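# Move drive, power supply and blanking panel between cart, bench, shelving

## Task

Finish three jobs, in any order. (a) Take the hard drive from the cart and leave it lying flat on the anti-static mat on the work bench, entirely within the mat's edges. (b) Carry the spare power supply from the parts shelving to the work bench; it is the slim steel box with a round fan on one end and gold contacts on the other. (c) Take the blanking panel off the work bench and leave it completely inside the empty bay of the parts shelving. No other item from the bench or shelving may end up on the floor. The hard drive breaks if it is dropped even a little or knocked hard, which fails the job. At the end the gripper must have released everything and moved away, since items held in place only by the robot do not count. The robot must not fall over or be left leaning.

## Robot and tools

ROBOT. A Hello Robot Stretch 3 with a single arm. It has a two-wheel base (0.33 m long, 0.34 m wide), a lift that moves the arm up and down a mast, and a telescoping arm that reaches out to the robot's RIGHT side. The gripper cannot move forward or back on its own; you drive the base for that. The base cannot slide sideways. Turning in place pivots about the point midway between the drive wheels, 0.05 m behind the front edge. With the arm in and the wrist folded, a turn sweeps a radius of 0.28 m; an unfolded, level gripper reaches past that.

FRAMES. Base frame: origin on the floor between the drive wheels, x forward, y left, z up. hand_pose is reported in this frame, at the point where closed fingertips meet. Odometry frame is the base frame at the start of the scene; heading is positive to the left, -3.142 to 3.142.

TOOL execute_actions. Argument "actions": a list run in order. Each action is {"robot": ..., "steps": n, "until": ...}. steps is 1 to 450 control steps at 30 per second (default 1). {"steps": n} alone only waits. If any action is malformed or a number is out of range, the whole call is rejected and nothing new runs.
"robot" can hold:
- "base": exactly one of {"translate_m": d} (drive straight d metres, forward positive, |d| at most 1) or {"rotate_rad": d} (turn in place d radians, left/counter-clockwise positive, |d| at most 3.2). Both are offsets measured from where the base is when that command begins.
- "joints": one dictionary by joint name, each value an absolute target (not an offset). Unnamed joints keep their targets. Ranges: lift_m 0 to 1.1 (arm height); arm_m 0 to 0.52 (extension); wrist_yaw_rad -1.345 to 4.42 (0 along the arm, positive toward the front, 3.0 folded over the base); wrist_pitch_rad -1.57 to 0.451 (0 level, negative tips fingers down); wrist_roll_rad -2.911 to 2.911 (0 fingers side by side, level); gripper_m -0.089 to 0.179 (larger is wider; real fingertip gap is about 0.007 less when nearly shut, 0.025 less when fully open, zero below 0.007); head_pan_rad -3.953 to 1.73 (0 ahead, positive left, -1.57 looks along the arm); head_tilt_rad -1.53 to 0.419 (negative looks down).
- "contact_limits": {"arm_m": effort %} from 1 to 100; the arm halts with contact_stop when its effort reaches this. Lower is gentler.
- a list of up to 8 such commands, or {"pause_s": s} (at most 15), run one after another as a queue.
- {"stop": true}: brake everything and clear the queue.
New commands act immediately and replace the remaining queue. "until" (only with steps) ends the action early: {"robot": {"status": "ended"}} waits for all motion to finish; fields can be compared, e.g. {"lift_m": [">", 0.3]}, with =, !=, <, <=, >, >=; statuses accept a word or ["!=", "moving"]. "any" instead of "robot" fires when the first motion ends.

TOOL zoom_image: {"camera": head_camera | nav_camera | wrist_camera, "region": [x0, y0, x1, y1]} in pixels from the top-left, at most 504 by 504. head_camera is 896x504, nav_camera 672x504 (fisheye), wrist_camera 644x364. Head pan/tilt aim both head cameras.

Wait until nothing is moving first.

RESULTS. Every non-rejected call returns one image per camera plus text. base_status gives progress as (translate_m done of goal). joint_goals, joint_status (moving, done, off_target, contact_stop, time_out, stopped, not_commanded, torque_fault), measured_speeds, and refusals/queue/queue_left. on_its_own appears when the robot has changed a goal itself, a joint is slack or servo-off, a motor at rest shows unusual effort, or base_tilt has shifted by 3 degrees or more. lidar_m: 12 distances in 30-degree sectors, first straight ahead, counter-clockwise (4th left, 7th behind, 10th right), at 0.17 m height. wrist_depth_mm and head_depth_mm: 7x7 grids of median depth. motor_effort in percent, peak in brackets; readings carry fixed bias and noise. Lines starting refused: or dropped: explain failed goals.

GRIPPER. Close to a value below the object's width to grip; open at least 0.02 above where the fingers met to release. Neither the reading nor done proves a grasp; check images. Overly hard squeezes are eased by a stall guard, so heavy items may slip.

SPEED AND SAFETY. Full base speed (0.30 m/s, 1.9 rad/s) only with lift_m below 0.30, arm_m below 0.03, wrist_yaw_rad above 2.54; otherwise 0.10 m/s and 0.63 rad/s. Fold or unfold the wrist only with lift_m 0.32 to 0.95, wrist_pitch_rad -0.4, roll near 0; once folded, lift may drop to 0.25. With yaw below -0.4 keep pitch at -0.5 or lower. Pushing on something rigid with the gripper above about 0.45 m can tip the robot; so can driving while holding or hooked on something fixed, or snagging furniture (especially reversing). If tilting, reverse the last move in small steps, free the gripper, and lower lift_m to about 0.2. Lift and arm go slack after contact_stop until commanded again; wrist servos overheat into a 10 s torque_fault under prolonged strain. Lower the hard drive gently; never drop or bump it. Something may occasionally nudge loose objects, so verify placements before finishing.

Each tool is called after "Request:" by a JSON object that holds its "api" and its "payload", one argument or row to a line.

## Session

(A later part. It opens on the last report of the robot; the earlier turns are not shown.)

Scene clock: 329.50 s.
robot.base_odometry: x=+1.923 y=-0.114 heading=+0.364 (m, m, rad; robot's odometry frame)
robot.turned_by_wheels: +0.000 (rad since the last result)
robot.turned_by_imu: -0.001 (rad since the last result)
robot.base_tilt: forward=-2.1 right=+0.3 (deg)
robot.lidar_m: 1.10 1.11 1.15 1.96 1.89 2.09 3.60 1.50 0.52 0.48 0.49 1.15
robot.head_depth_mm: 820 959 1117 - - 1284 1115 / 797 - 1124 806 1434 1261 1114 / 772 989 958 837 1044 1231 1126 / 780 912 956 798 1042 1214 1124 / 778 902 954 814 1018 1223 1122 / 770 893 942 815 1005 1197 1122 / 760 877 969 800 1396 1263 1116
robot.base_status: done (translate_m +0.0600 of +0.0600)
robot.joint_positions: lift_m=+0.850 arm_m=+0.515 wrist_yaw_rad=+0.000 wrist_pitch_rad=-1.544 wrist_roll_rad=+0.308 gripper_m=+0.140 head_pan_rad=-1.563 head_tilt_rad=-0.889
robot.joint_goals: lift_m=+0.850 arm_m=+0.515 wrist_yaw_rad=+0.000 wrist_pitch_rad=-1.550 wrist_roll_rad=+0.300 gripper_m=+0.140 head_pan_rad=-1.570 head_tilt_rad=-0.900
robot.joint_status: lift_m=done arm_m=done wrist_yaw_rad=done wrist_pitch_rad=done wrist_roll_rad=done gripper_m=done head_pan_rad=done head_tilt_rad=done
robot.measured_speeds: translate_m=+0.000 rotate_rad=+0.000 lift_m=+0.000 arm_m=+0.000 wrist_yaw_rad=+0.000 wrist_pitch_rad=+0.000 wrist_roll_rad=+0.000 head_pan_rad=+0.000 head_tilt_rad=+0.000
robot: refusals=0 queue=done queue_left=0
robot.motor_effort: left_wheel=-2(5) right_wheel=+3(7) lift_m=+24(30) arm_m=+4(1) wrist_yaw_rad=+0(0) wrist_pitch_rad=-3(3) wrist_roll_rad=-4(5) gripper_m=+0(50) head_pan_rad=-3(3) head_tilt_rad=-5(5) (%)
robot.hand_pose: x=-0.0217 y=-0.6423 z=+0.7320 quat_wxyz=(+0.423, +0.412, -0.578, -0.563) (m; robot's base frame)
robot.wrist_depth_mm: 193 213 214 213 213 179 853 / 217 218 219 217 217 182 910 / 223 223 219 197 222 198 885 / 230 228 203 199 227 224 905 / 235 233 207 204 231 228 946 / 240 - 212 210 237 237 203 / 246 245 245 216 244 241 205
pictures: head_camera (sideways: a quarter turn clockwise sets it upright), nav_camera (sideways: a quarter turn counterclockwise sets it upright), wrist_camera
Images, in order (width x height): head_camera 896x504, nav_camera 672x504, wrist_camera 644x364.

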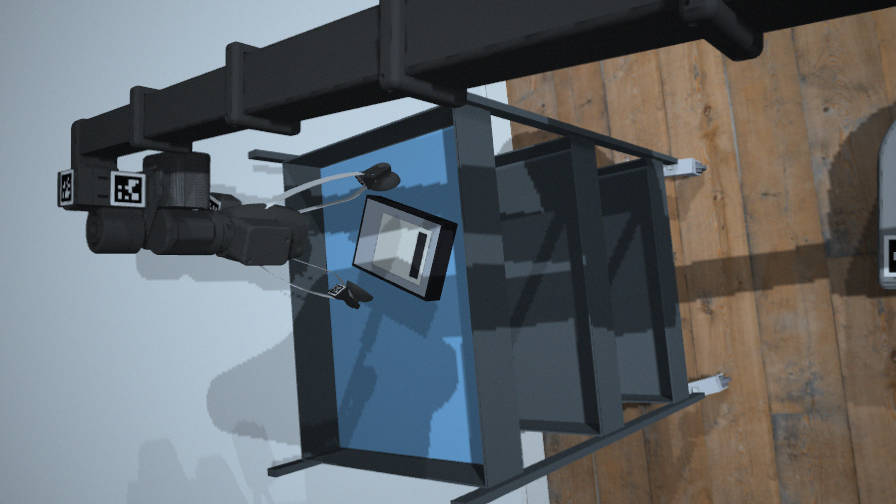

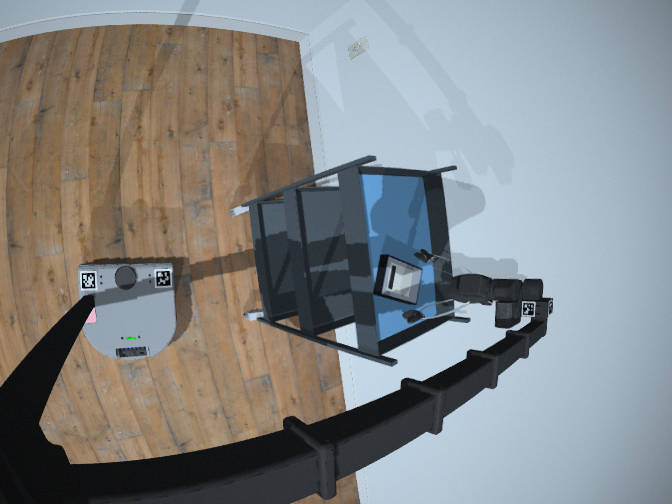

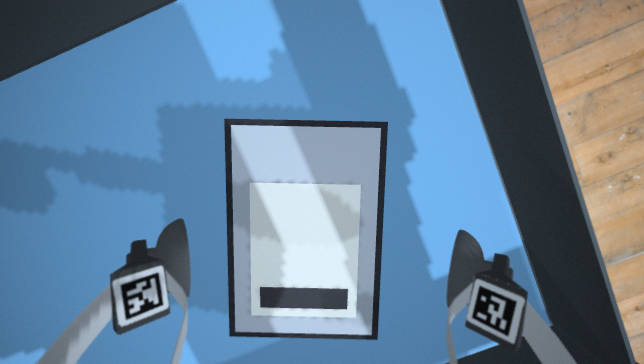

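Request:
{"api": "execute_actions", "payload": {
  "actions": [
    {"robot":{"joints":{"lift_m":0.775}},"steps":200,"until":{"robot":{"status":"ended"}}}
  ]
}}

Scene clock: 330.57 s.
robot.base_odometry: x=+1.923 y=-0.114 heading=+0.364 (m, m, rad; robot's odometry frame)
robot.turned_by_wheels: +0.000 (rad since the last result)
robot.turned_by_imu: -0.001 (rad since the last result)
robot.base_tilt: forward=-2.1 right=+0.3 (deg)
robot.lidar_m: 1.10 1.11 1.14 1.96 1.89 2.08 2.96 1.50 0.52 0.48 0.49 1.15
robot.head_depth_mm: 826 965 1159 1400 - - - / 811 930 - 809 1401 1264 1122 / 804 - 965 840 1047 1222 1128 / 790 899 939 803 1047 1220 1129 / 780 906 959 817 1025 1222 1121 / 771 891 940 813 1006 1197 1110 / 761 876 969 802 1425 1260 1122
robot.base_status: done (translate_m +0.0600 of +0.0600)
robot.joint_positions: lift_m=+0.789 arm_m=+0.515 wrist_yaw_rad=+0.000 wrist_pitch_rad=-1.551 wrist_roll_rad=+0.307 gripper_m=+0.140 head_pan_rad=-1.563 head_tilt_rad=-0.889
robot.joint_goals: lift_m=+0.789 arm_m=+0.515 wrist_yaw_rad=+0.000 wrist_pitch_rad=-1.550 wrist_roll_rad=+0.300 gripper_m=+0.140 head_pan_rad=-1.570 head_tilt_rad=-0.900
robot.joint_status: lift_m=contact_stop arm_m=done wrist_yaw_rad=done wrist_pitch_rad=done wrist_roll_rad=done gripper_m=done head_pan_rad=done head_tilt_rad=done
robot.measured_speeds: translate_m=+0.000 rotate_rad=+0.001 lift_m=+0.015 arm_m=+0.001 wrist_yaw_rad=+0.000 wrist_pitch_rad=+0.000 wrist_roll_rad=+0.000 head_pan_rad=+0.000 head_tilt_rad=+0.000
robot: refusals=0 queue=dropped queue_left=0
robot.on_its_own: lift_m is slack since a contact_stop, until your next command for it (your +0.775 is given up)
robot.motor_effort: left_wheel=-1(2) right_wheel=+1(3) lift_m=+8(23) arm_m=+2(4) wrist_yaw_rad=-1(0) wrist_pitch_rad=+1(3) wrist_roll_rad=-4(4) gripper_m=-4(3) head_pan_rad=-3(3) head_tilt_rad=-5(5) (%)
robot.hand_pose: x=-0.0217 y=-0.6407 z=+0.6711 quat_wxyz=(+0.422, +0.413, -0.576, -0.565) (m; robot's base frame)
robot.wrist_depth_mm: 160 159 159 158 158 156 114 / 163 162 163 162 161 161 123 / 167 167 140 140 164 165 132 / 171 171 143 143 167 168 144 / 175 175 145 146 170 172 157 / 180 - 149 150 174 - 174 / 184 185 153 153 180 183 179
pictures: head_camera (sideways: a quarter turn clockwise sets it upright), nav_camera (sideways: a quarter turn counterclockwise sets it upright), wrist_camera
Images, in order (width x height): head_camera 896x504, nav_camera 672x504, wrist_camera 644x364.

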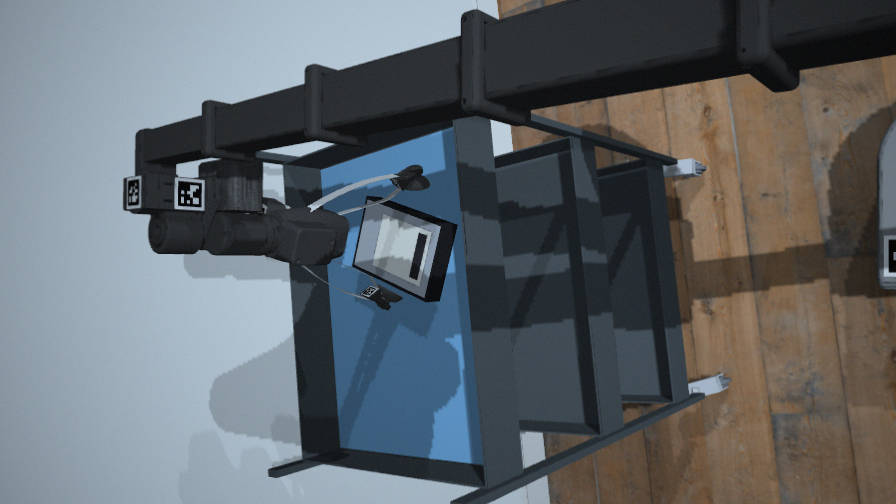

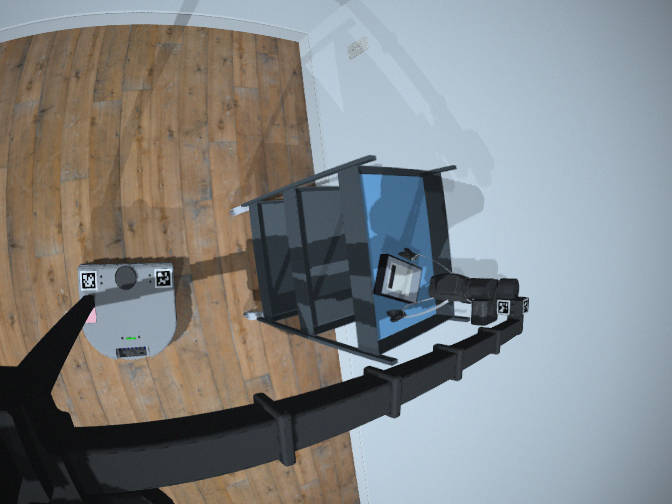

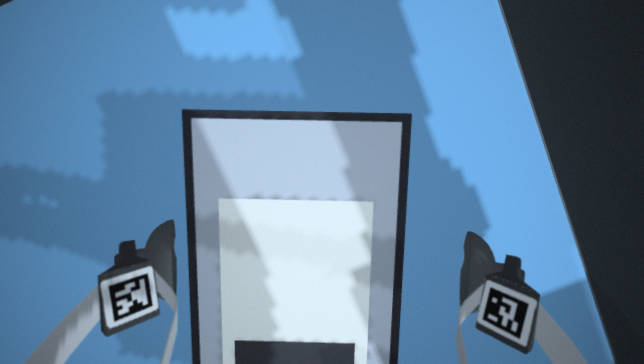

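Request:
{"api": "execute_actions", "payload": {
  "actions": [
    {"robot":{"joints":{"gripper_m":0.105}},"steps":40},
    {"robot":{"joints":{"gripper_m":0.08}},"steps":50},
    {"robot":[{"joints":{"lift_m":0.815}},{"pause_s":0.7}],"steps":300,"until":{"robot":{"status":"ended"}}}
  ]
}}

Scene clock: 335.13 s.
robot.base_odometry: x=+1.923 y=-0.114 heading=+0.364 (m, m, rad; robot's odometry frame)
robot.turned_by_wheels: +0.000 (rad since the last result)
robot.turned_by_imu: -0.002 (rad since the last result)
robot.base_tilt: forward=-2.1 right=+0.3 (deg)
robot.lidar_m: 1.10 1.11 1.15 1.96 1.90 2.08 2.96 1.50 0.52 0.48 0.49 1.15
robot.head_depth_mm: 822 965 1156 - - - 1102 / 810 927 - 805 1388 1273 1120 / 787 - 962 816 1046 1226 1124 / 789 910 953 793 1045 1216 1127 / 780 906 958 815 1018 1215 1116 / 770 895 935 817 1008 1195 1115 / 754 872 968 798 1428 1261 1116
robot.base_status: done (translate_m +0.0600 of +0.0600)
robot.joint_positions: lift_m=+0.815 arm_m=+0.515 wrist_yaw_rad=+0.000 wrist_pitch_rad=-1.544 wrist_roll_rad=+0.305 gripper_m=+0.081 head_pan_rad=-1.563 head_tilt_rad=-0.889
robot.joint_goals: lift_m=+0.815 arm_m=+0.515 wrist_yaw_rad=+0.000 wrist_pitch_rad=-1.550 wrist_roll_rad=+0.300 gripper_m=+0.080 head_pan_rad=-1.570 head_tilt_rad=-0.900
robot.joint_status: lift_m=done arm_m=done wrist_yaw_rad=done wrist_pitch_rad=done wrist_roll_rad=done gripper_m=done head_pan_rad=done head_tilt_rad=done
robot.measured_speeds: translate_m=+0.000 rotate_rad=+0.000 lift_m=+0.000 arm_m=+0.000 wrist_yaw_rad=+0.000 wrist_pitch_rad=+0.000 wrist_roll_rad=+0.000 head_pan_rad=+0.000 head_tilt_rad=+0.000
robot: refusals=0 queue=done queue_left=0
robot.motor_effort: left_wheel=+0(2) right_wheel=+1(8) lift_m=+34(36) arm_m=+2(3) wrist_yaw_rad=+0(0) wrist_pitch_rad=-3(3) wrist_roll_rad=-3(3) gripper_m=-13(88) head_pan_rad=-3(3) head_tilt_rad=-5(5) (%)
robot.hand_pose: x=-0.0217 y=-0.6423 z=+0.6966 quat_wxyz=(+0.424, +0.413, -0.577, -0.563) (m; robot's base frame)
robot.wrist_depth_mm: 178 178 178 178 177 158 131 / 182 183 181 182 182 174 135 / 188 186 147 146 146 184 137 / 191 191 150 148 149 189 142 / 196 195 153 152 153 194 154 / 201 199 157 155 156 198 170 / 206 206 162 159 161 204 190
pictures: head_camera (sideways: a quarter turn clockwise sets it upright), nav_camera (sideways: a quarter turn counterclockwise sets it upright), wrist_camera
Images, in order (width x height): head_camera 896x504, nav_camera 672x504, wrist_camera 644x364.

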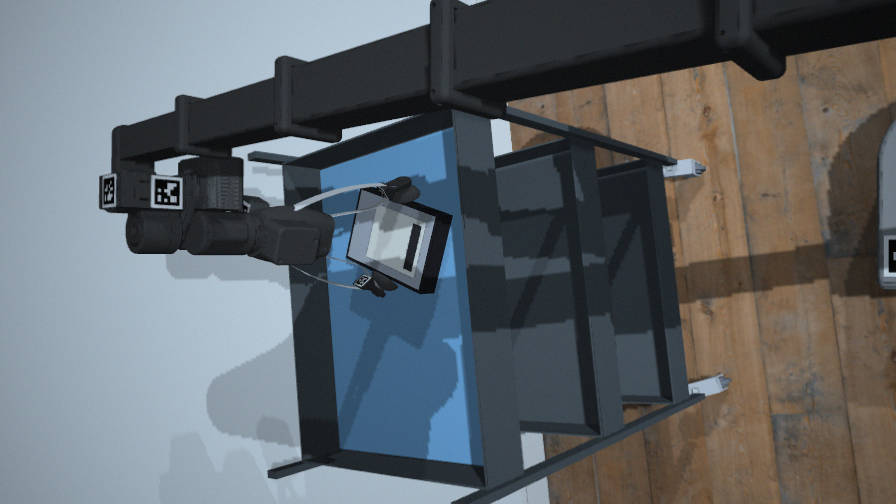

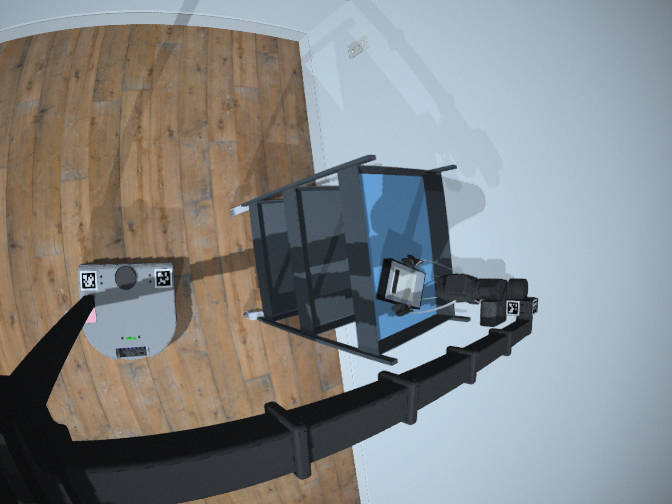

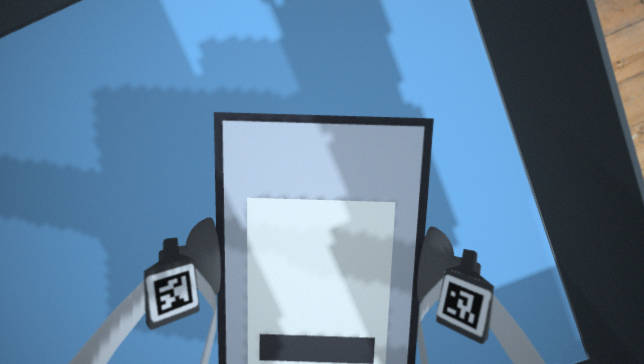

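Request:
{"api": "execute_actions", "payload": {
  "actions": "[{\"robot\":[{\"joints\":{\"lift_m\":1.1}},{\"joints\":{\"arm_m\":0.05,\"head_pan_rad\":0,\"head_tilt_rad\":-0.6}}]},\"steps\":450,\"until\":{\"robot\":{\"status\":\"ended\"}}}]"
}}


Request:
{"api": "execute_actions", "payload": {
  "actions": [
    {"robot":[{"joints":{"lift_m":1.1}},{"joints":{"arm_m":0.05,"head_pan_rad":0,"head_tilt_rad":-0.6}}],"steps":450,"until":{"robot":{"status":"ended"}}}
  ]
}}

Scene clock: 343.90 s.
robot.base_odometry: x=+1.923 y=-0.114 heading=+0.364 (m, m, rad; robot's odometry frame)
robot.turned_by_wheels: +0.000 (rad since the last result)
robot.turned_by_imu: -0.001 (rad since the last result)
robot.base_tilt: forward=-2.1 right=+0.3 (deg)
robot.lidar_m: 1.10 1.12 1.15 1.96 1.89 2.08 2.95 1.50 0.53 0.48 0.49 1.15
robot.head_depth_mm: 953 1056 1187 1360 1589 1484 1243 / 941 1043 1174 1332 1543 1482 1238 / 921 1022 1147 1303 1508 1483 1239 / 918 1007 1123 1272 1472 1479 1245 / 897 989 1111 1244 1432 1474 1243 / 887 980 1089 1222 1397 1469 1232 / 877 962 1069 1198 1380 1482 1232
robot.base_status: done (translate_m +0.0600 of +0.0600)
robot.joint_positions: lift_m=+1.100 arm_m=+0.050 wrist_yaw_rad=+0.000 wrist_pitch_rad=-1.543 wrist_roll_rad=+0.305 gripper_m=+0.081 head_pan_rad=-0.007 head_tilt_rad=-0.606
robot.joint_goals: lift_m=+1.100 arm_m=+0.050 wrist_yaw_rad=+0.000 wrist_pitch_rad=-1.550 wrist_roll_rad=+0.300 gripper_m=+0.080 head_pan_rad=+0.000 head_tilt_rad=-0.600
robot.joint_status: lift_m=done arm_m=done wrist_yaw_rad=done wrist_pitch_rad=done wrist_roll_rad=done gripper_m=done head_pan_rad=done head_tilt_rad=done
robot.measured_speeds: translate_m=+0.000 rotate_rad=+0.000 lift_m=+0.000 arm_m=+0.000 wrist_yaw_rad=+0.000 wrist_pitch_rad=+0.000 wrist_roll_rad=+0.000 head_pan_rad=+0.000 head_tilt_rad=+0.000
robot: refusals=0 queue=done queue_left=0
robot.motor_effort: left_wheel=+1(0) right_wheel=+1(1) lift_m=+34(35) arm_m=-2(4) wrist_yaw_rad=-1(0) wrist_pitch_rad=-3(3) wrist_roll_rad=-3(3) gripper_m=-13(13) head_pan_rad=+4(46) head_tilt_rad=+3(20) (%)
robot.hand_pose: x=-0.0217 y=-0.1784 z=+0.9816 quat_wxyz=(+0.424, +0.412, -0.578, -0.562) (m; robot's base frame)
robot.wrist_depth_mm: 435 675 709 - - - - / - - 999 - - - - / - - 147 146 147 - - / - - 150 149 149 - - / - - 153 153 153 - - / - - 157 156 156 - - / - - 162 159 160 - -
pictures: head_camera (sideways: a quarter turn clockwise sets it upright), nav_camera (sideways: a quarter turn counterclockwise sets it upright), wrist_camera
Images, in order (width x height): head_camera 896x504, nav_camera 672x504, wrist_camera 644x364.

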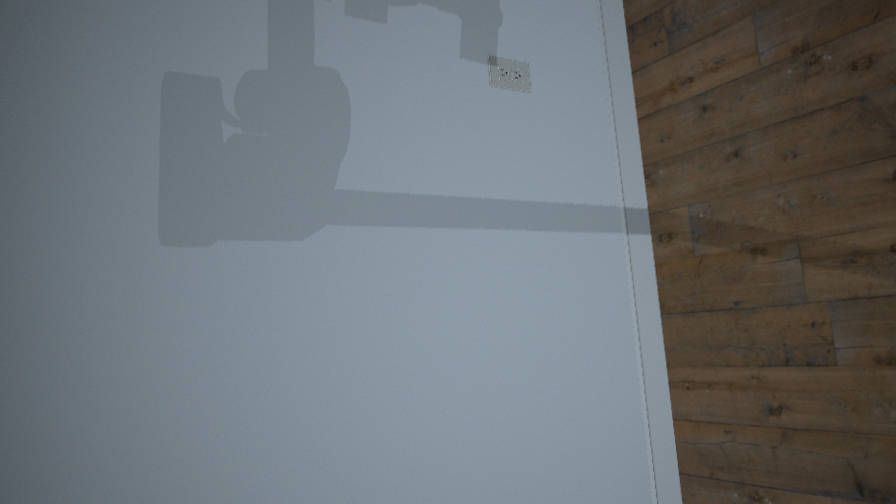

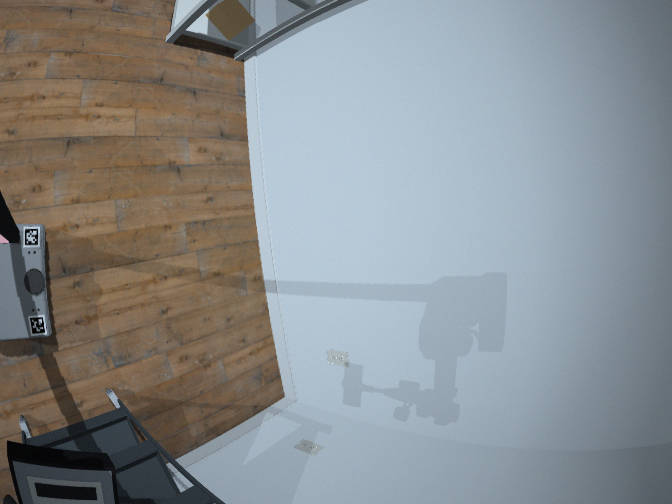

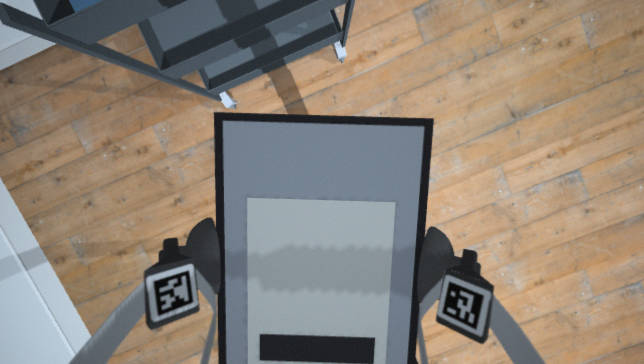

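Request:
{"api": "execute_actions", "payload": {
  "actions": [
    {"robot":[{"base":{"rotate_rad":2.824}},{"base":{"translate_m":1.0}},{"base":{"translate_m":0.7}}],"steps":450,"until":{"robot":{"status":"ended"}}},
    {"steps":450,"until":{"robot":{"status":"ended"}}}
  ]
}}

Scene clock: 368.93 s.
robot.base_odometry: x=+0.225 y=-0.193 heading=-3.095 (m, m, rad; robot's odometry frame)
robot.turned_by_wheels: +2.824 (rad since the last result)
robot.turned_by_imu: +2.809 (rad since the last result)
robot.base_tilt: forward=-2.0 right=+0.3 (deg)
robot.lidar_m: 2.07 1.35 2.22 1.71 1.69 1.77 1.89 2.13 2.40 0.90 0.88 0.93
robot.head_depth_mm: 2434 2562 2746 2417 1843 1472 1242 / 2295 2427 2869 2206 1828 1476 1242 / 2206 1817 2712 2390 1842 1480 1240 / 2086 1805 2495 2405 1833 1464 1237 / 1947 1823 2391 2368 1834 1482 1239 / 1866 1816 2282 2301 1832 1465 1235 / 1793 1809 2129 2239 1815 1474 1232
robot.base_status: done (translate_m +0.7000 of +0.7000)
robot.joint_positions: lift_m=+1.100 arm_m=+0.050 wrist_yaw_rad=+0.000 wrist_pitch_rad=-1.543 wrist_roll_rad=+0.305 gripper_m=+0.081 head_pan_rad=-0.007 head_tilt_rad=-0.606
robot.joint_goals: lift_m=+1.100 arm_m=+0.050 wrist_yaw_rad=+0.000 wrist_pitch_rad=-1.550 wrist_roll_rad=+0.300 gripper_m=+0.080 head_pan_rad=+0.000 head_tilt_rad=-0.600
robot.joint_status: lift_m=done arm_m=done wrist_yaw_rad=done wrist_pitch_rad=done wrist_roll_rad=done gripper_m=done head_pan_rad=done head_tilt_rad=done
robot.measured_speeds: translate_m=+0.000 rotate_rad=+0.000 lift_m=+0.000 arm_m=+0.000 wrist_yaw_rad=+0.000 wrist_pitch_rad=+0.000 wrist_roll_rad=+0.000 head_pan_rad=+0.000 head_tilt_rad=+0.000
robot: refusals=0 queue=done queue_left=0
robot.motor_effort: left_wheel=-2(4) right_wheel=+3(8) lift_m=+34(34) arm_m=-2(2) wrist_yaw_rad=+0(1) wrist_pitch_rad=-3(3) wrist_roll_rad=-3(3) gripper_m=-13(13) head_pan_rad=+4(4) head_tilt_rad=+3(3) (%)
robot.hand_pose: x=-0.0217 y=-0.1784 z=+0.9816 quat_wxyz=(+0.424, +0.412, -0.578, -0.562) (m; robot's base frame)
robot.wrist_depth_mm: 844 - - - - - - / - - - - - - - / - - 147 146 146 - - / - - 150 148 149 - - / - - 153 153 153 - - / - - 157 156 156 - - / - - 162 160 160 - -
pictures: head_camera (sideways: a quarter turn clockwise sets it upright), nav_camera (sideways: a quarter turn counterclockwise sets it upright), wrist_camera
Images, in order (width x height): head_camera 896x504, nav_camera 672x504, wrist_camera 644x364.

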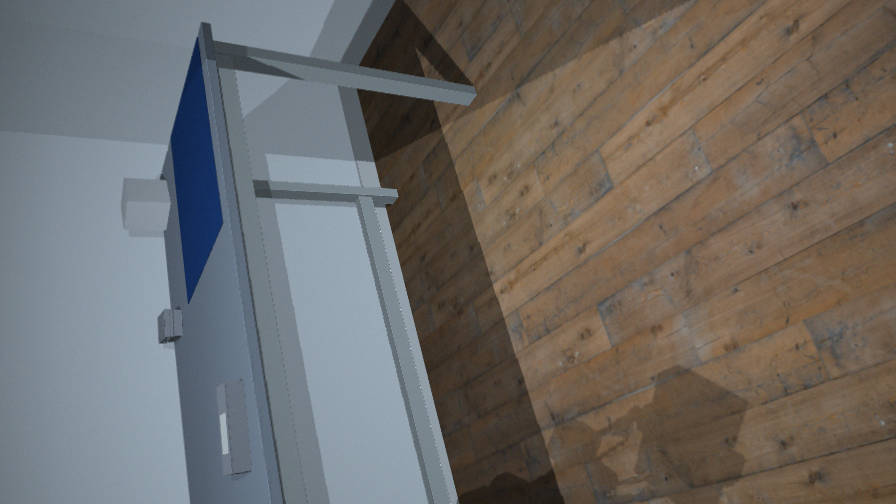

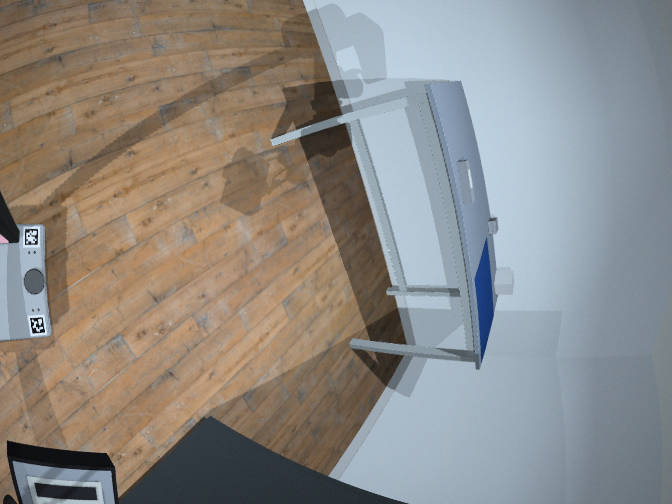

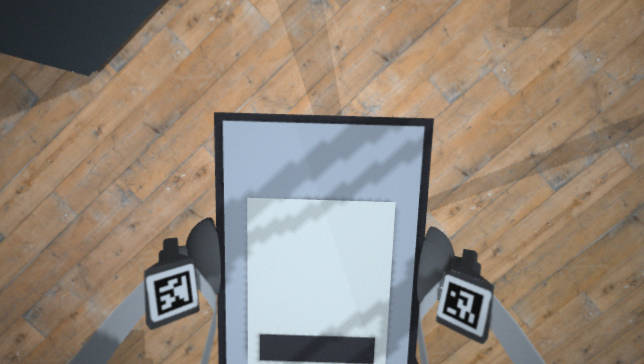

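Request:
{"api": "execute_actions", "payload": {
  "actions": [
    {"robot":[{"base":{"rotate_rad":0.14}},{"base":{"translate_m":0.85}},{"base":{"rotate_rad":1.76}},{"joints":{"head_pan_rad":-2.2,"head_tilt_rad":-0.7}}],"steps":450,"until":{"robot":{"status":"ended"}}},
    {"steps":450,"until":{"robot":{"status":"ended"}}}
  ]
}}

Scene clock: 385.20 s.
robot.base_odometry: x=-0.611 y=-0.350 heading=-1.196 (m, m, rad; robot's odometry frame)
robot.turned_by_wheels: +1.900 (rad since the last result)
robot.turned_by_imu: +1.889 (rad since the last result)
robot.base_tilt: forward=-2.0 right=+0.3 (deg)
robot.lidar_m: 1.92 1.96 2.43 2.93 1.02 0.79 1.26 1.23 1.33 1.21 0.63 1.70
robot.head_depth_mm: - 1840 2042 2131 1682 1398 1183 / - 1896 1323 1906 1639 1396 1194 / - 1260 973 2122 1692 1392 1184 / - 1219 875 2042 1675 1401 1183 / - 1359 752 1896 1677 1383 - / 1371 - - 1702 1728 319 284 / - - - 684 - - 287
robot.base_status: done (rotate_rad +1.7598 of +1.7600)
robot.joint_positions: lift_m=+1.100 arm_m=+0.050 wrist_yaw_rad=+0.000 wrist_pitch_rad=-1.543 wrist_roll_rad=+0.305 gripper_m=+0.081 head_pan_rad=-2.193 head_tilt_rad=-0.691
robot.joint_goals: lift_m=+1.100 arm_m=+0.050 wrist_yaw_rad=+0.000 wrist_pitch_rad=-1.550 wrist_roll_rad=+0.300 gripper_m=+0.080 head_pan_rad=-2.200 head_tilt_rad=-0.700
robot.joint_status: lift_m=done arm_m=done wrist_yaw_rad=done wrist_pitch_rad=done wrist_roll_rad=done gripper_m=done head_pan_rad=done head_tilt_rad=done
robot.measured_speeds: translate_m=+0.000 rotate_rad=+0.000 lift_m=+0.000 arm_m=+0.000 wrist_yaw_rad=+0.000 wrist_pitch_rad=+0.000 wrist_roll_rad=+0.000 head_pan_rad=+0.000 head_tilt_rad=+0.000
robot: refusals=0 queue=done queue_left=0
robot.motor_effort: left_wheel=-2(7) right_wheel=+3(6) lift_m=+34(34) arm_m=-2(2) wrist_yaw_rad=+1(1) wrist_pitch_rad=-3(3) wrist_roll_rad=-3(3) gripper_m=-13(13) head_pan_rad=-3(46) head_tilt_rad=-3(12) (%)
robot.hand_pose: x=-0.0217 y=-0.1784 z=+0.9816 quat_wxyz=(+0.424, +0.412, -0.578, -0.562) (m; robot's base frame)
robot.wrist_depth_mm: - - - - - - - / - - - - - - - / - - 147 146 146 - - / - - 150 148 149 - - / - - 153 152 153 - - / - - 156 156 156 - 983 / - - 162 159 161 - -
pictures: head_camera (sideways: a quarter turn clockwise sets it upright), nav_camera (sideways: a quarter turn counterclockwise sets it upright), wrist_camera
Images, in order (width x height): head_camera 896x504, nav_camera 672x504, wrist_camera 644x364.

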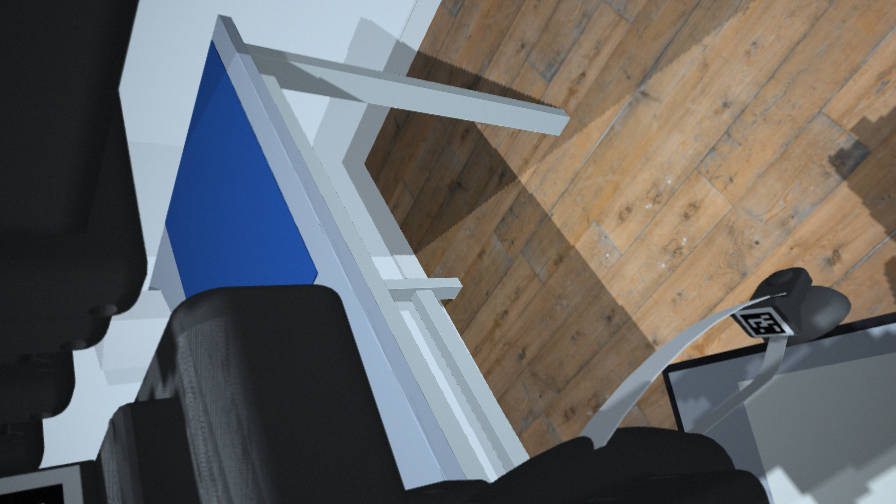

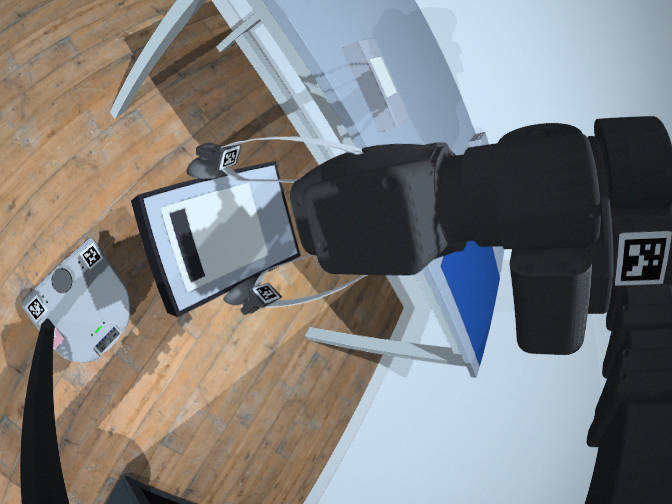

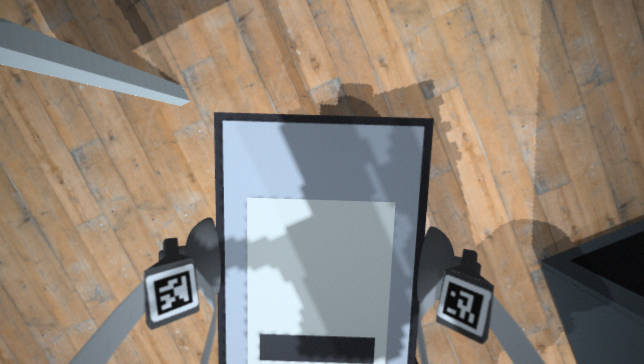

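Request:
{"api": "execute_actions", "payload": {
  "actions": [
    {"robot":[{"base":{"rotate_rad":0.4}},{"base":{"translate_m":-0.4}},{"base":{"rotate_rad":-0.41}},{"joints":{"head_pan_rad":-1.75,"head_tilt_rad":-0.75,"wrist_roll_rad":0.0}}],"steps":450,"until":{"robot":{"status":"ended"}}},
    {"steps":300,"until":{"robot":{"status":"ended"}}}
  ]
}}

Scene clock: 394.70 s.
robot.base_odometry: x=-0.890 y=-0.064 heading=-1.206 (m, m, rad; robot's odometry frame)
robot.turned_by_wheels: -0.010 (rad since the last result)
robot.turned_by_imu: -0.012 (rad since the last result)
robot.base_tilt: forward=-2.1 right=+0.3 (deg)
robot.lidar_m: 2.30 2.35 2.89 3.08 0.67 0.73 1.45 0.85 0.86 1.12 1.12 0.83
robot.head_depth_mm: - - 674 1868 1628 1327 1170 / - - 673 702 1607 1370 1174 / - - 685 635 1572 316 - / - - - - - 302 - / - - - - - 302 - / - - 714 571 1519 1320 1118 / 1026 1074 744 572 1533 1342 1163
robot.base_status: done (rotate_rad -0.4098 of -0.4100)
robot.joint_positions: lift_m=+1.100 arm_m=+0.050 wrist_yaw_rad=+0.000 wrist_pitch_rad=-1.543 wrist_roll_rad=+0.008 gripper_m=+0.081 head_pan_rad=-1.757 head_tilt_rad=-0.740
robot.joint_goals: lift_m=+1.100 arm_m=+0.050 wrist_yaw_rad=+0.000 wrist_pitch_rad=-1.550 wrist_roll_rad=+0.000 gripper_m=+0.080 head_pan_rad=-1.750 head_tilt_rad=-0.750
robot.joint_status: lift_m=done arm_m=done wrist_yaw_rad=done wrist_pitch_rad=done wrist_roll_rad=done gripper_m=done head_pan_rad=done head_tilt_rad=done
robot.measured_speeds: translate_m=+0.000 rotate_rad=+0.000 lift_m=+0.000 arm_m=+0.000 wrist_yaw_rad=+0.000 wrist_pitch_rad=+0.000 wrist_roll_rad=+0.000 head_pan_rad=+0.000 head_tilt_rad=+0.000
robot: refusals=0 queue=done queue_left=0
robot.motor_effort: left_wheel=+4(4) right_wheel=-3(7) lift_m=+34(34) arm_m=-2(2) wrist_yaw_rad=+0(0) wrist_pitch_rad=-3(3) wrist_roll_rad=-4(4) gripper_m=-13(13) head_pan_rad=+4(32) head_tilt_rad=-4(10) (%)
robot.hand_pose: x=-0.0216 y=-0.1784 z=+0.9816 quat_wxyz=(+0.505, +0.491, -0.509, -0.495) (m; robot's base frame)
robot.wrist_depth_mm: - - - - - - - / - - - - - - - / - - 147 146 146 - - / - - 150 149 149 - - / - - 152 152 153 - - / - - 158 156 156 - - / - - 161 160 161 - -
pictures: head_camera (sideways: a quarter turn clockwise sets it upright), nav_camera (sideways: a quarter turn counterclockwise sets it upright), wrist_camera
Images, in order (width x height): head_camera 896x504, nav_camera 672x504, wrist_camera 644x364.

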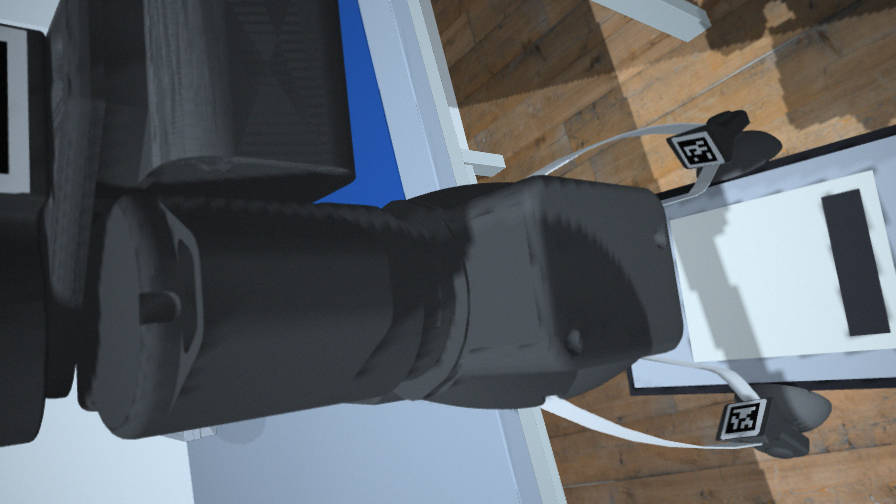

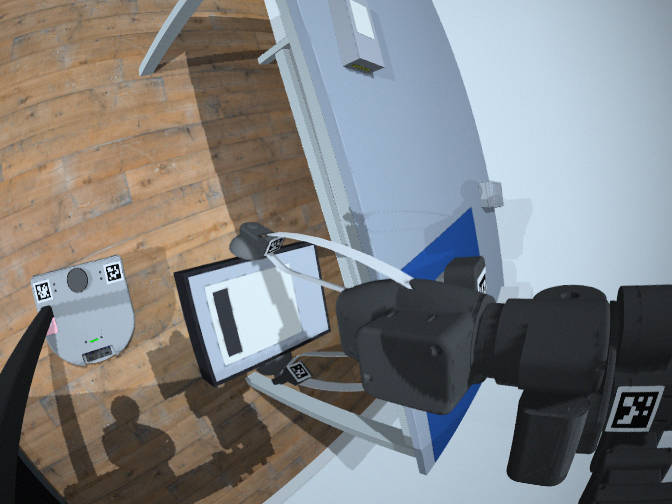

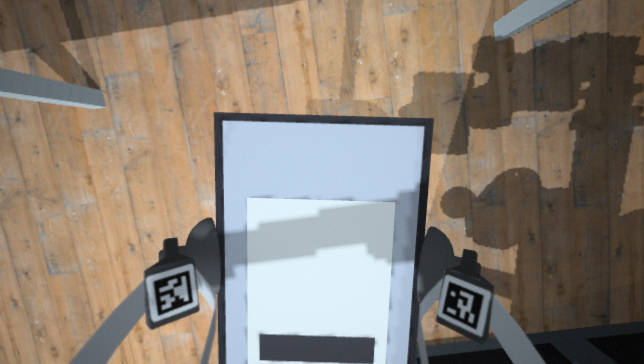

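Request:
{"api": "execute_actions", "payload": {
  "actions": [
    {"robot":[{"base":{"translate_m":-0.2}},{"joints":{"arm_m":0.45}}],"steps":450,"until":{"robot":{"status":"ended"}}}
  ]
}}

Scene clock: 402.00 s.
robot.base_odometry: x=-0.962 y=+0.122 heading=-1.206 (m, m, rad; robot's odometry frame)
robot.turned_by_wheels: +0.000 (rad since the last result)
robot.turned_by_imu: -0.002 (rad since the last result)
robot.base_tilt: forward=-2.0 right=+0.3 (deg)
robot.lidar_m: 2.50 2.55 3.03 0.56 0.57 0.70 1.25 1.26 0.71 1.15 1.16 1.02
robot.head_depth_mm: 1305 1496 742 840 1533 1353 1169 / 1255 1376 740 1874 1572 1291 1167 / 1201 1074 743 1817 1612 1351 1161 / 1125 1046 739 669 1619 1359 1168 / 1120 1004 591 630 1627 1352 1162 / - 948 616 590 1565 1349 1163 / 1050 1066 739 586 1526 1345 1168
robot.base_status: done (translate_m -0.2000 of -0.2000)
robot.joint_positions: lift_m=+1.100 arm_m=+0.450 wrist_yaw_rad=+0.000 wrist_pitch_rad=-1.542 wrist_roll_rad=+0.007 gripper_m=+0.081 head_pan_rad=-1.757 head_tilt_rad=-0.741
robot.joint_goals: lift_m=+1.100 arm_m=+0.450 wrist_yaw_rad=+0.000 wrist_pitch_rad=-1.550 wrist_roll_rad=+0.000 gripper_m=+0.080 head_pan_rad=-1.750 head_tilt_rad=-0.750
robot.joint_status: lift_m=done arm_m=done wrist_yaw_rad=done wrist_pitch_rad=done wrist_roll_rad=done gripper_m=done head_pan_rad=done head_tilt_rad=done
robot.measured_speeds: translate_m=+0.000 rotate_rad=+0.000 lift_m=+0.000 arm_m=+0.000 wrist_yaw_rad=+0.000 wrist_pitch_rad=+0.000 wrist_roll_rad=+0.000 head_pan_rad=+0.000 head_tilt_rad=+0.000
robot: refusals=0 queue=done queue_left=0
robot.motor_effort: left_wheel=+3(4) right_wheel=-3(7) lift_m=+34(34) arm_m=+3(2) wrist_yaw_rad=+0(0) wrist_pitch_rad=-3(3) wrist_roll_rad=-3(4) gripper_m=-13(13) head_pan_rad=+4(4) head_tilt_rad=-4(4) (%)
robot.hand_pose: x=-0.0216 y=-0.5778 z=+0.9816 quat_wxyz=(+0.505, +0.491, -0.508, -0.495) (m; robot's base frame)
robot.wrist_depth_mm: 211 210 210 210 210 209 208 / 217 215 215 215 214 212 214 / 221 221 147 146 146 220 218 / 228 224 149 149 149 225 224 / 234 230 153 153 153 229 230 / 239 239 157 156 155 238 237 / 246 246 162 159 160 - -
pictures: head_camera (sideways: a quarter turn clockwise sets it upright), nav_camera (sideways: a quarter turn counterclockwise sets it upright), wrist_camera
Images, in order (width x height): head_camera 896x504, nav_camera 672x504, wrist_camera 644x364.

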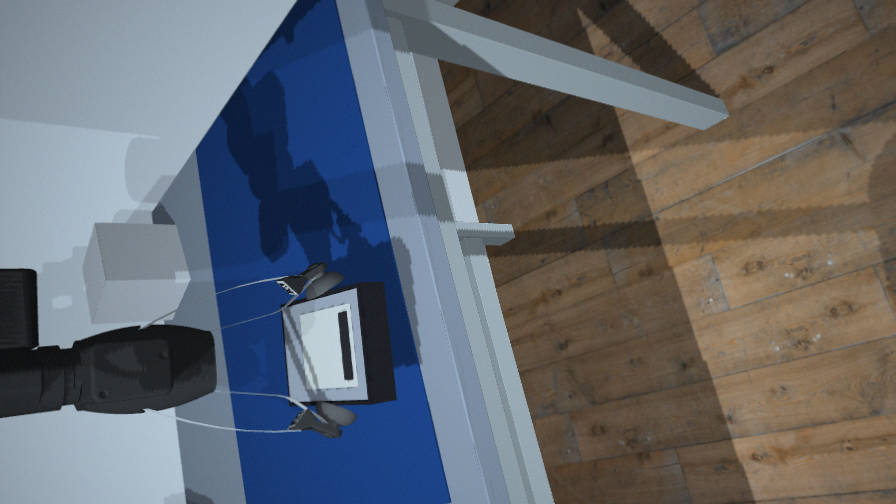

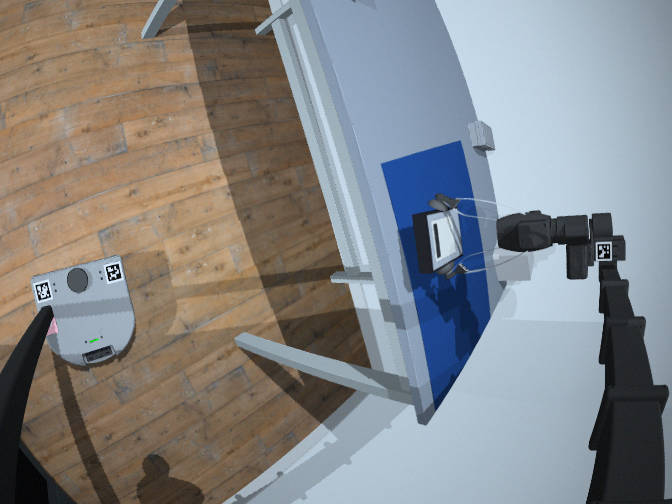

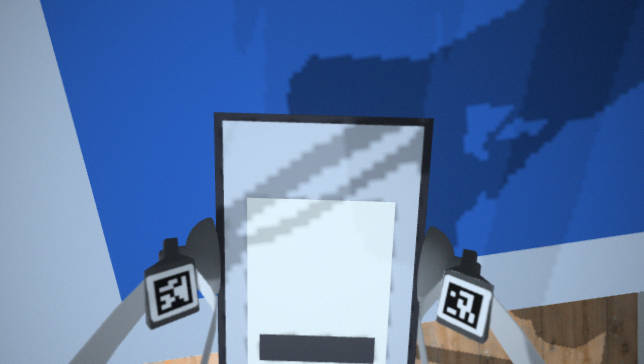

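Request:
{"api": "execute_actions", "payload": {
  "actions": [
    {"robot":{"base":{"translate_m":-0.06},"joints":{"arm_m":0.52}},"steps":450,"until":{"robot":{"status":"ended"}}},
    {"robot":{"joints":{"lift_m":1.07}},"steps":450,"until":{"robot":{"status":"ended"}}}
  ]
}}

Scene clock: 404.93 s.
robot.base_odometry: x=-0.983 y=+0.179 heading=-1.206 (m, m, rad; robot's odometry frame)
robot.turned_by_wheels: +0.000 (rad since the last result)
robot.turned_by_imu: +0.000 (rad since the last result)
robot.base_tilt: forward=-2.0 right=+0.4 (deg)
robot.lidar_m: 2.56 2.61 3.07 0.55 0.56 0.68 1.19 1.20 0.68 1.16 1.17 1.08
robot.head_depth_mm: - 1516 743 1843 1616 1361 1162 / 1324 1434 741 860 1043 1293 1169 / 1240 1311 741 1807 1618 1356 1165 / 1159 1065 741 688 1615 1358 1162 / 1016 1009 657 630 1610 1354 1166 / 1088 1001 667 607 1586 1353 1169 / 1057 1071 742 586 1523 1350 1161
robot.base_status: done (translate_m -0.0600 of -0.0600)
robot.joint_positions: lift_m=+1.070 arm_m=+0.520 wrist_yaw_rad=+0.000 wrist_pitch_rad=-1.542 wrist_roll_rad=+0.007 gripper_m=+0.081 head_pan_rad=-1.757 head_tilt_rad=-0.741
robot.joint_goals: lift_m=+1.070 arm_m=+0.520 wrist_yaw_rad=+0.000 wrist_pitch_rad=-1.550 wrist_roll_rad=+0.000 gripper_m=+0.080 head_pan_rad=-1.750 head_tilt_rad=-0.750
robot.joint_status: lift_m=done arm_m=done wrist_yaw_rad=done wrist_pitch_rad=done wrist_roll_rad=done gripper_m=done head_pan_rad=done head_tilt_rad=done
robot.measured_speeds: translate_m=+0.000 rotate_rad=+0.000 lift_m=+0.000 arm_m=+0.000 wrist_yaw_rad=+0.000 wrist_pitch_rad=+0.000 wrist_roll_rad=+0.000 head_pan_rad=+0.000 head_tilt_rad=+0.000
robot: refusals=0 queue=done queue_left=0
robot.motor_effort: left_wheel=+2(2) right_wheel=-3(7) lift_m=+28(34) arm_m=+3(4) wrist_yaw_rad=+0(1) wrist_pitch_rad=-4(4) wrist_roll_rad=-3(3) gripper_m=-13(13) head_pan_rad=+4(4) head_tilt_rad=-4(3) (%)
robot.hand_pose: x=-0.0216 y=-0.6478 z=+0.9518 quat_wxyz=(+0.505, +0.491, -0.508, -0.495) (m; robot's base frame)
robot.wrist_depth_mm: 181 181 182 181 180 181 180 / 186 186 185 185 185 185 183 / 191 191 147 146 147 188 188 / 194 193 150 149 149 193 193 / 199 199 153 152 153 198 198 / 204 204 157 157 156 202 202 / 209 210 163 160 161 208 207
pictures: head_camera (sideways: a quarter turn clockwise sets it upright), nav_camera (sideways: a quarter turn counterclockwise sets it upright), wrist_camera
Images, in order (width x height): head_camera 896x504, nav_camera 672x504, wrist_camera 644x364.

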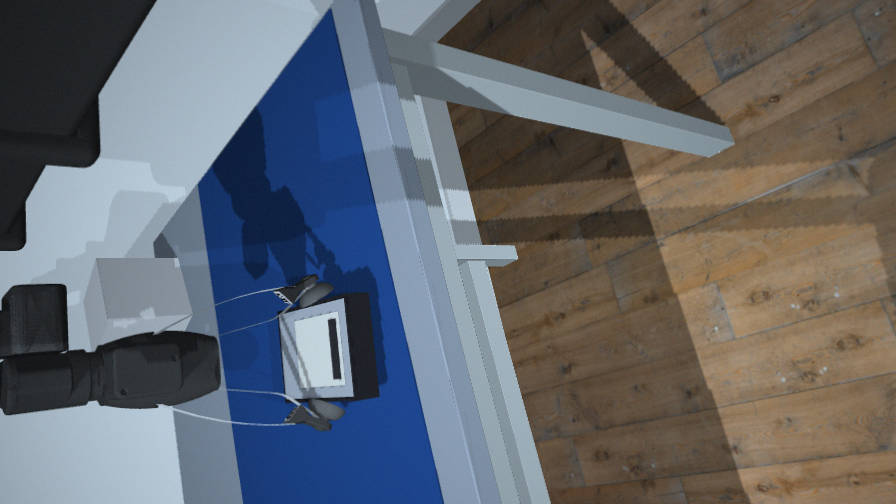

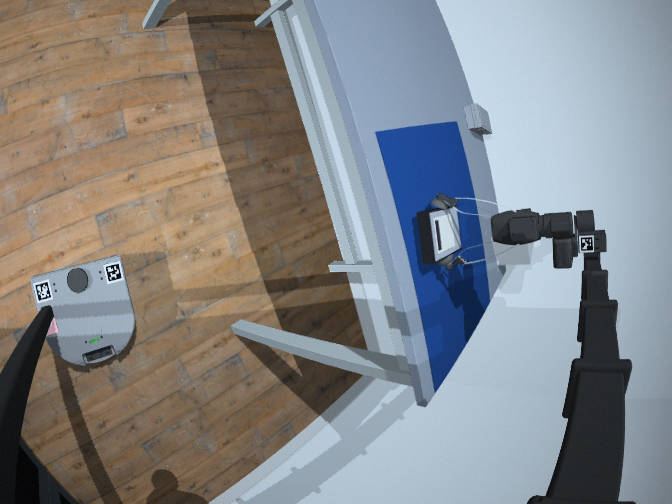

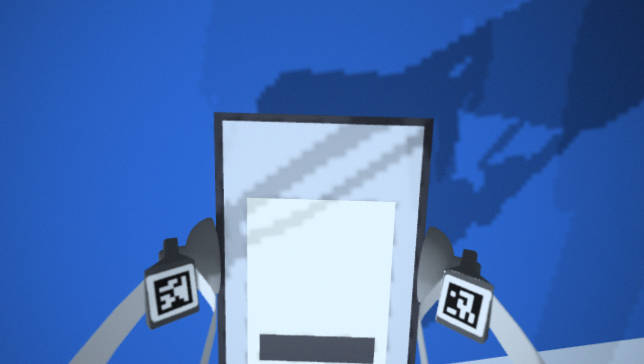

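Request:
{"api": "execute_actions", "payload": {
  "actions": [
    {"robot":{"joints":{"lift_m":1.055}},"steps":450,"until":{"robot":{"status":"ended"}}}
  ]
}}

Scene clock: 405.80 s.
robot.base_odometry: x=-0.983 y=+0.179 heading=-1.206 (m, m, rad; robot's odometry frame)
robot.turned_by_wheels: +0.000 (rad since the last result)
robot.turned_by_imu: +0.000 (rad since the last result)
robot.base_tilt: forward=-2.1 right=+0.3 (deg)
robot.lidar_m: 2.57 2.61 3.06 0.55 0.56 0.68 1.19 1.20 0.68 1.17 1.17 1.07
robot.head_depth_mm: - 1580 743 1824 1620 1358 1170 / - 1452 744 862 1045 1295 1166 / 1249 1293 743 1807 1612 1351 1172 / 1176 1070 743 688 1619 1358 1161 / 1018 1016 682 631 1617 1347 1169 / 1089 1003 697 608 1588 1350 1166 / 1054 1067 741 586 1533 1355 1165
robot.base_status: done (translate_m -0.0600 of -0.0600)
robot.joint_positions: lift_m=+1.055 arm_m=+0.520 wrist_yaw_rad=+0.000 wrist_pitch_rad=-1.542 wrist_roll_rad=+0.007 gripper_m=+0.081 head_pan_rad=-1.757 head_tilt_rad=-0.741
robot.joint_goals: lift_m=+1.055 arm_m=+0.520 wrist_yaw_rad=+0.000 wrist_pitch_rad=-1.550 wrist_roll_rad=+0.000 gripper_m=+0.080 head_pan_rad=-1.750 head_tilt_rad=-0.750
robot.joint_status: lift_m=done arm_m=done wrist_yaw_rad=done wrist_pitch_rad=done wrist_roll_rad=done gripper_m=done head_pan_rad=done head_tilt_rad=done
robot.measured_speeds: translate_m=+0.000 rotate_rad=+0.000 lift_m=+0.000 arm_m=+0.000 wrist_yaw_rad=+0.000 wrist_pitch_rad=+0.000 wrist_roll_rad=+0.000 head_pan_rad=+0.000 head_tilt_rad=+0.000
robot: refusals=0 queue=done queue_left=0
robot.motor_effort: left_wheel=+3(3) right_wheel=-2(2) lift_m=+29(28) arm_m=+4(3) wrist_yaw_rad=+0(1) wrist_pitch_rad=-4(4) wrist_roll_rad=-3(3) gripper_m=-13(13) head_pan_rad=+4(4) head_tilt_rad=-4(3) (%)
robot.hand_pose: x=-0.0216 y=-0.6478 z=+0.9368 quat_wxyz=(+0.505, +0.491, -0.508, -0.495) (m; robot's base frame)
robot.wrist_depth_mm: 168 167 166 166 166 166 166 / 172 170 170 170 170 168 170 / 174 175 147 146 146 173 173 / 179 178 150 149 149 179 177 / 184 183 153 153 153 181 182 / 187 188 157 157 156 186 187 / 192 194 162 160 161 192 191
pictures: head_camera (sideways: a quarter turn clockwise sets it upright), nav_camera (sideways: a quarter turn counterclockwise sets it upright), wrist_camera
Images, in order (width x height): head_camera 896x504, nav_camera 672x504, wrist_camera 644x364.

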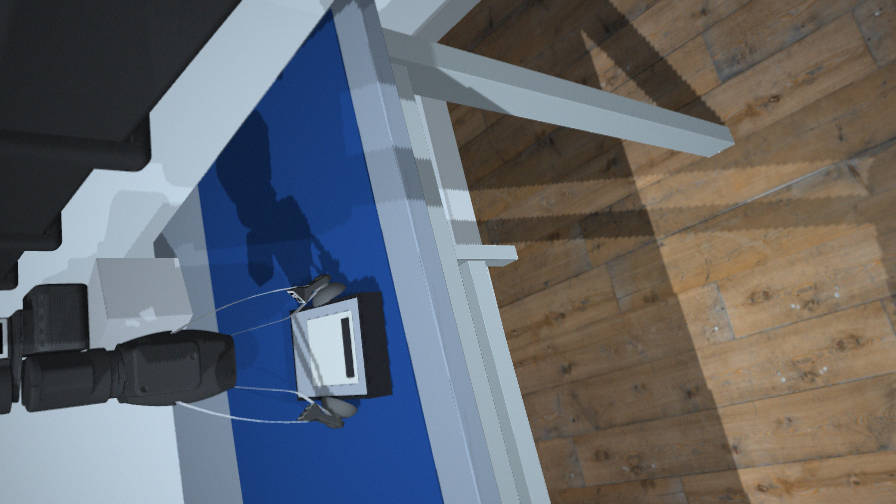

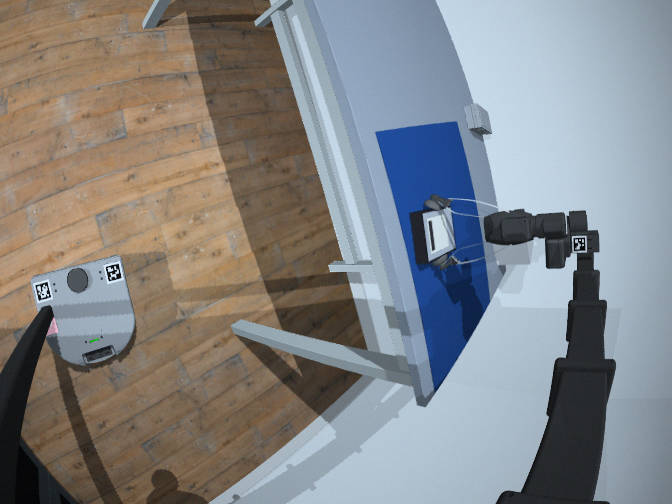

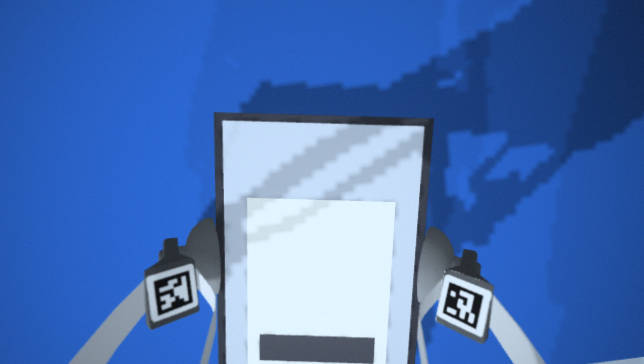

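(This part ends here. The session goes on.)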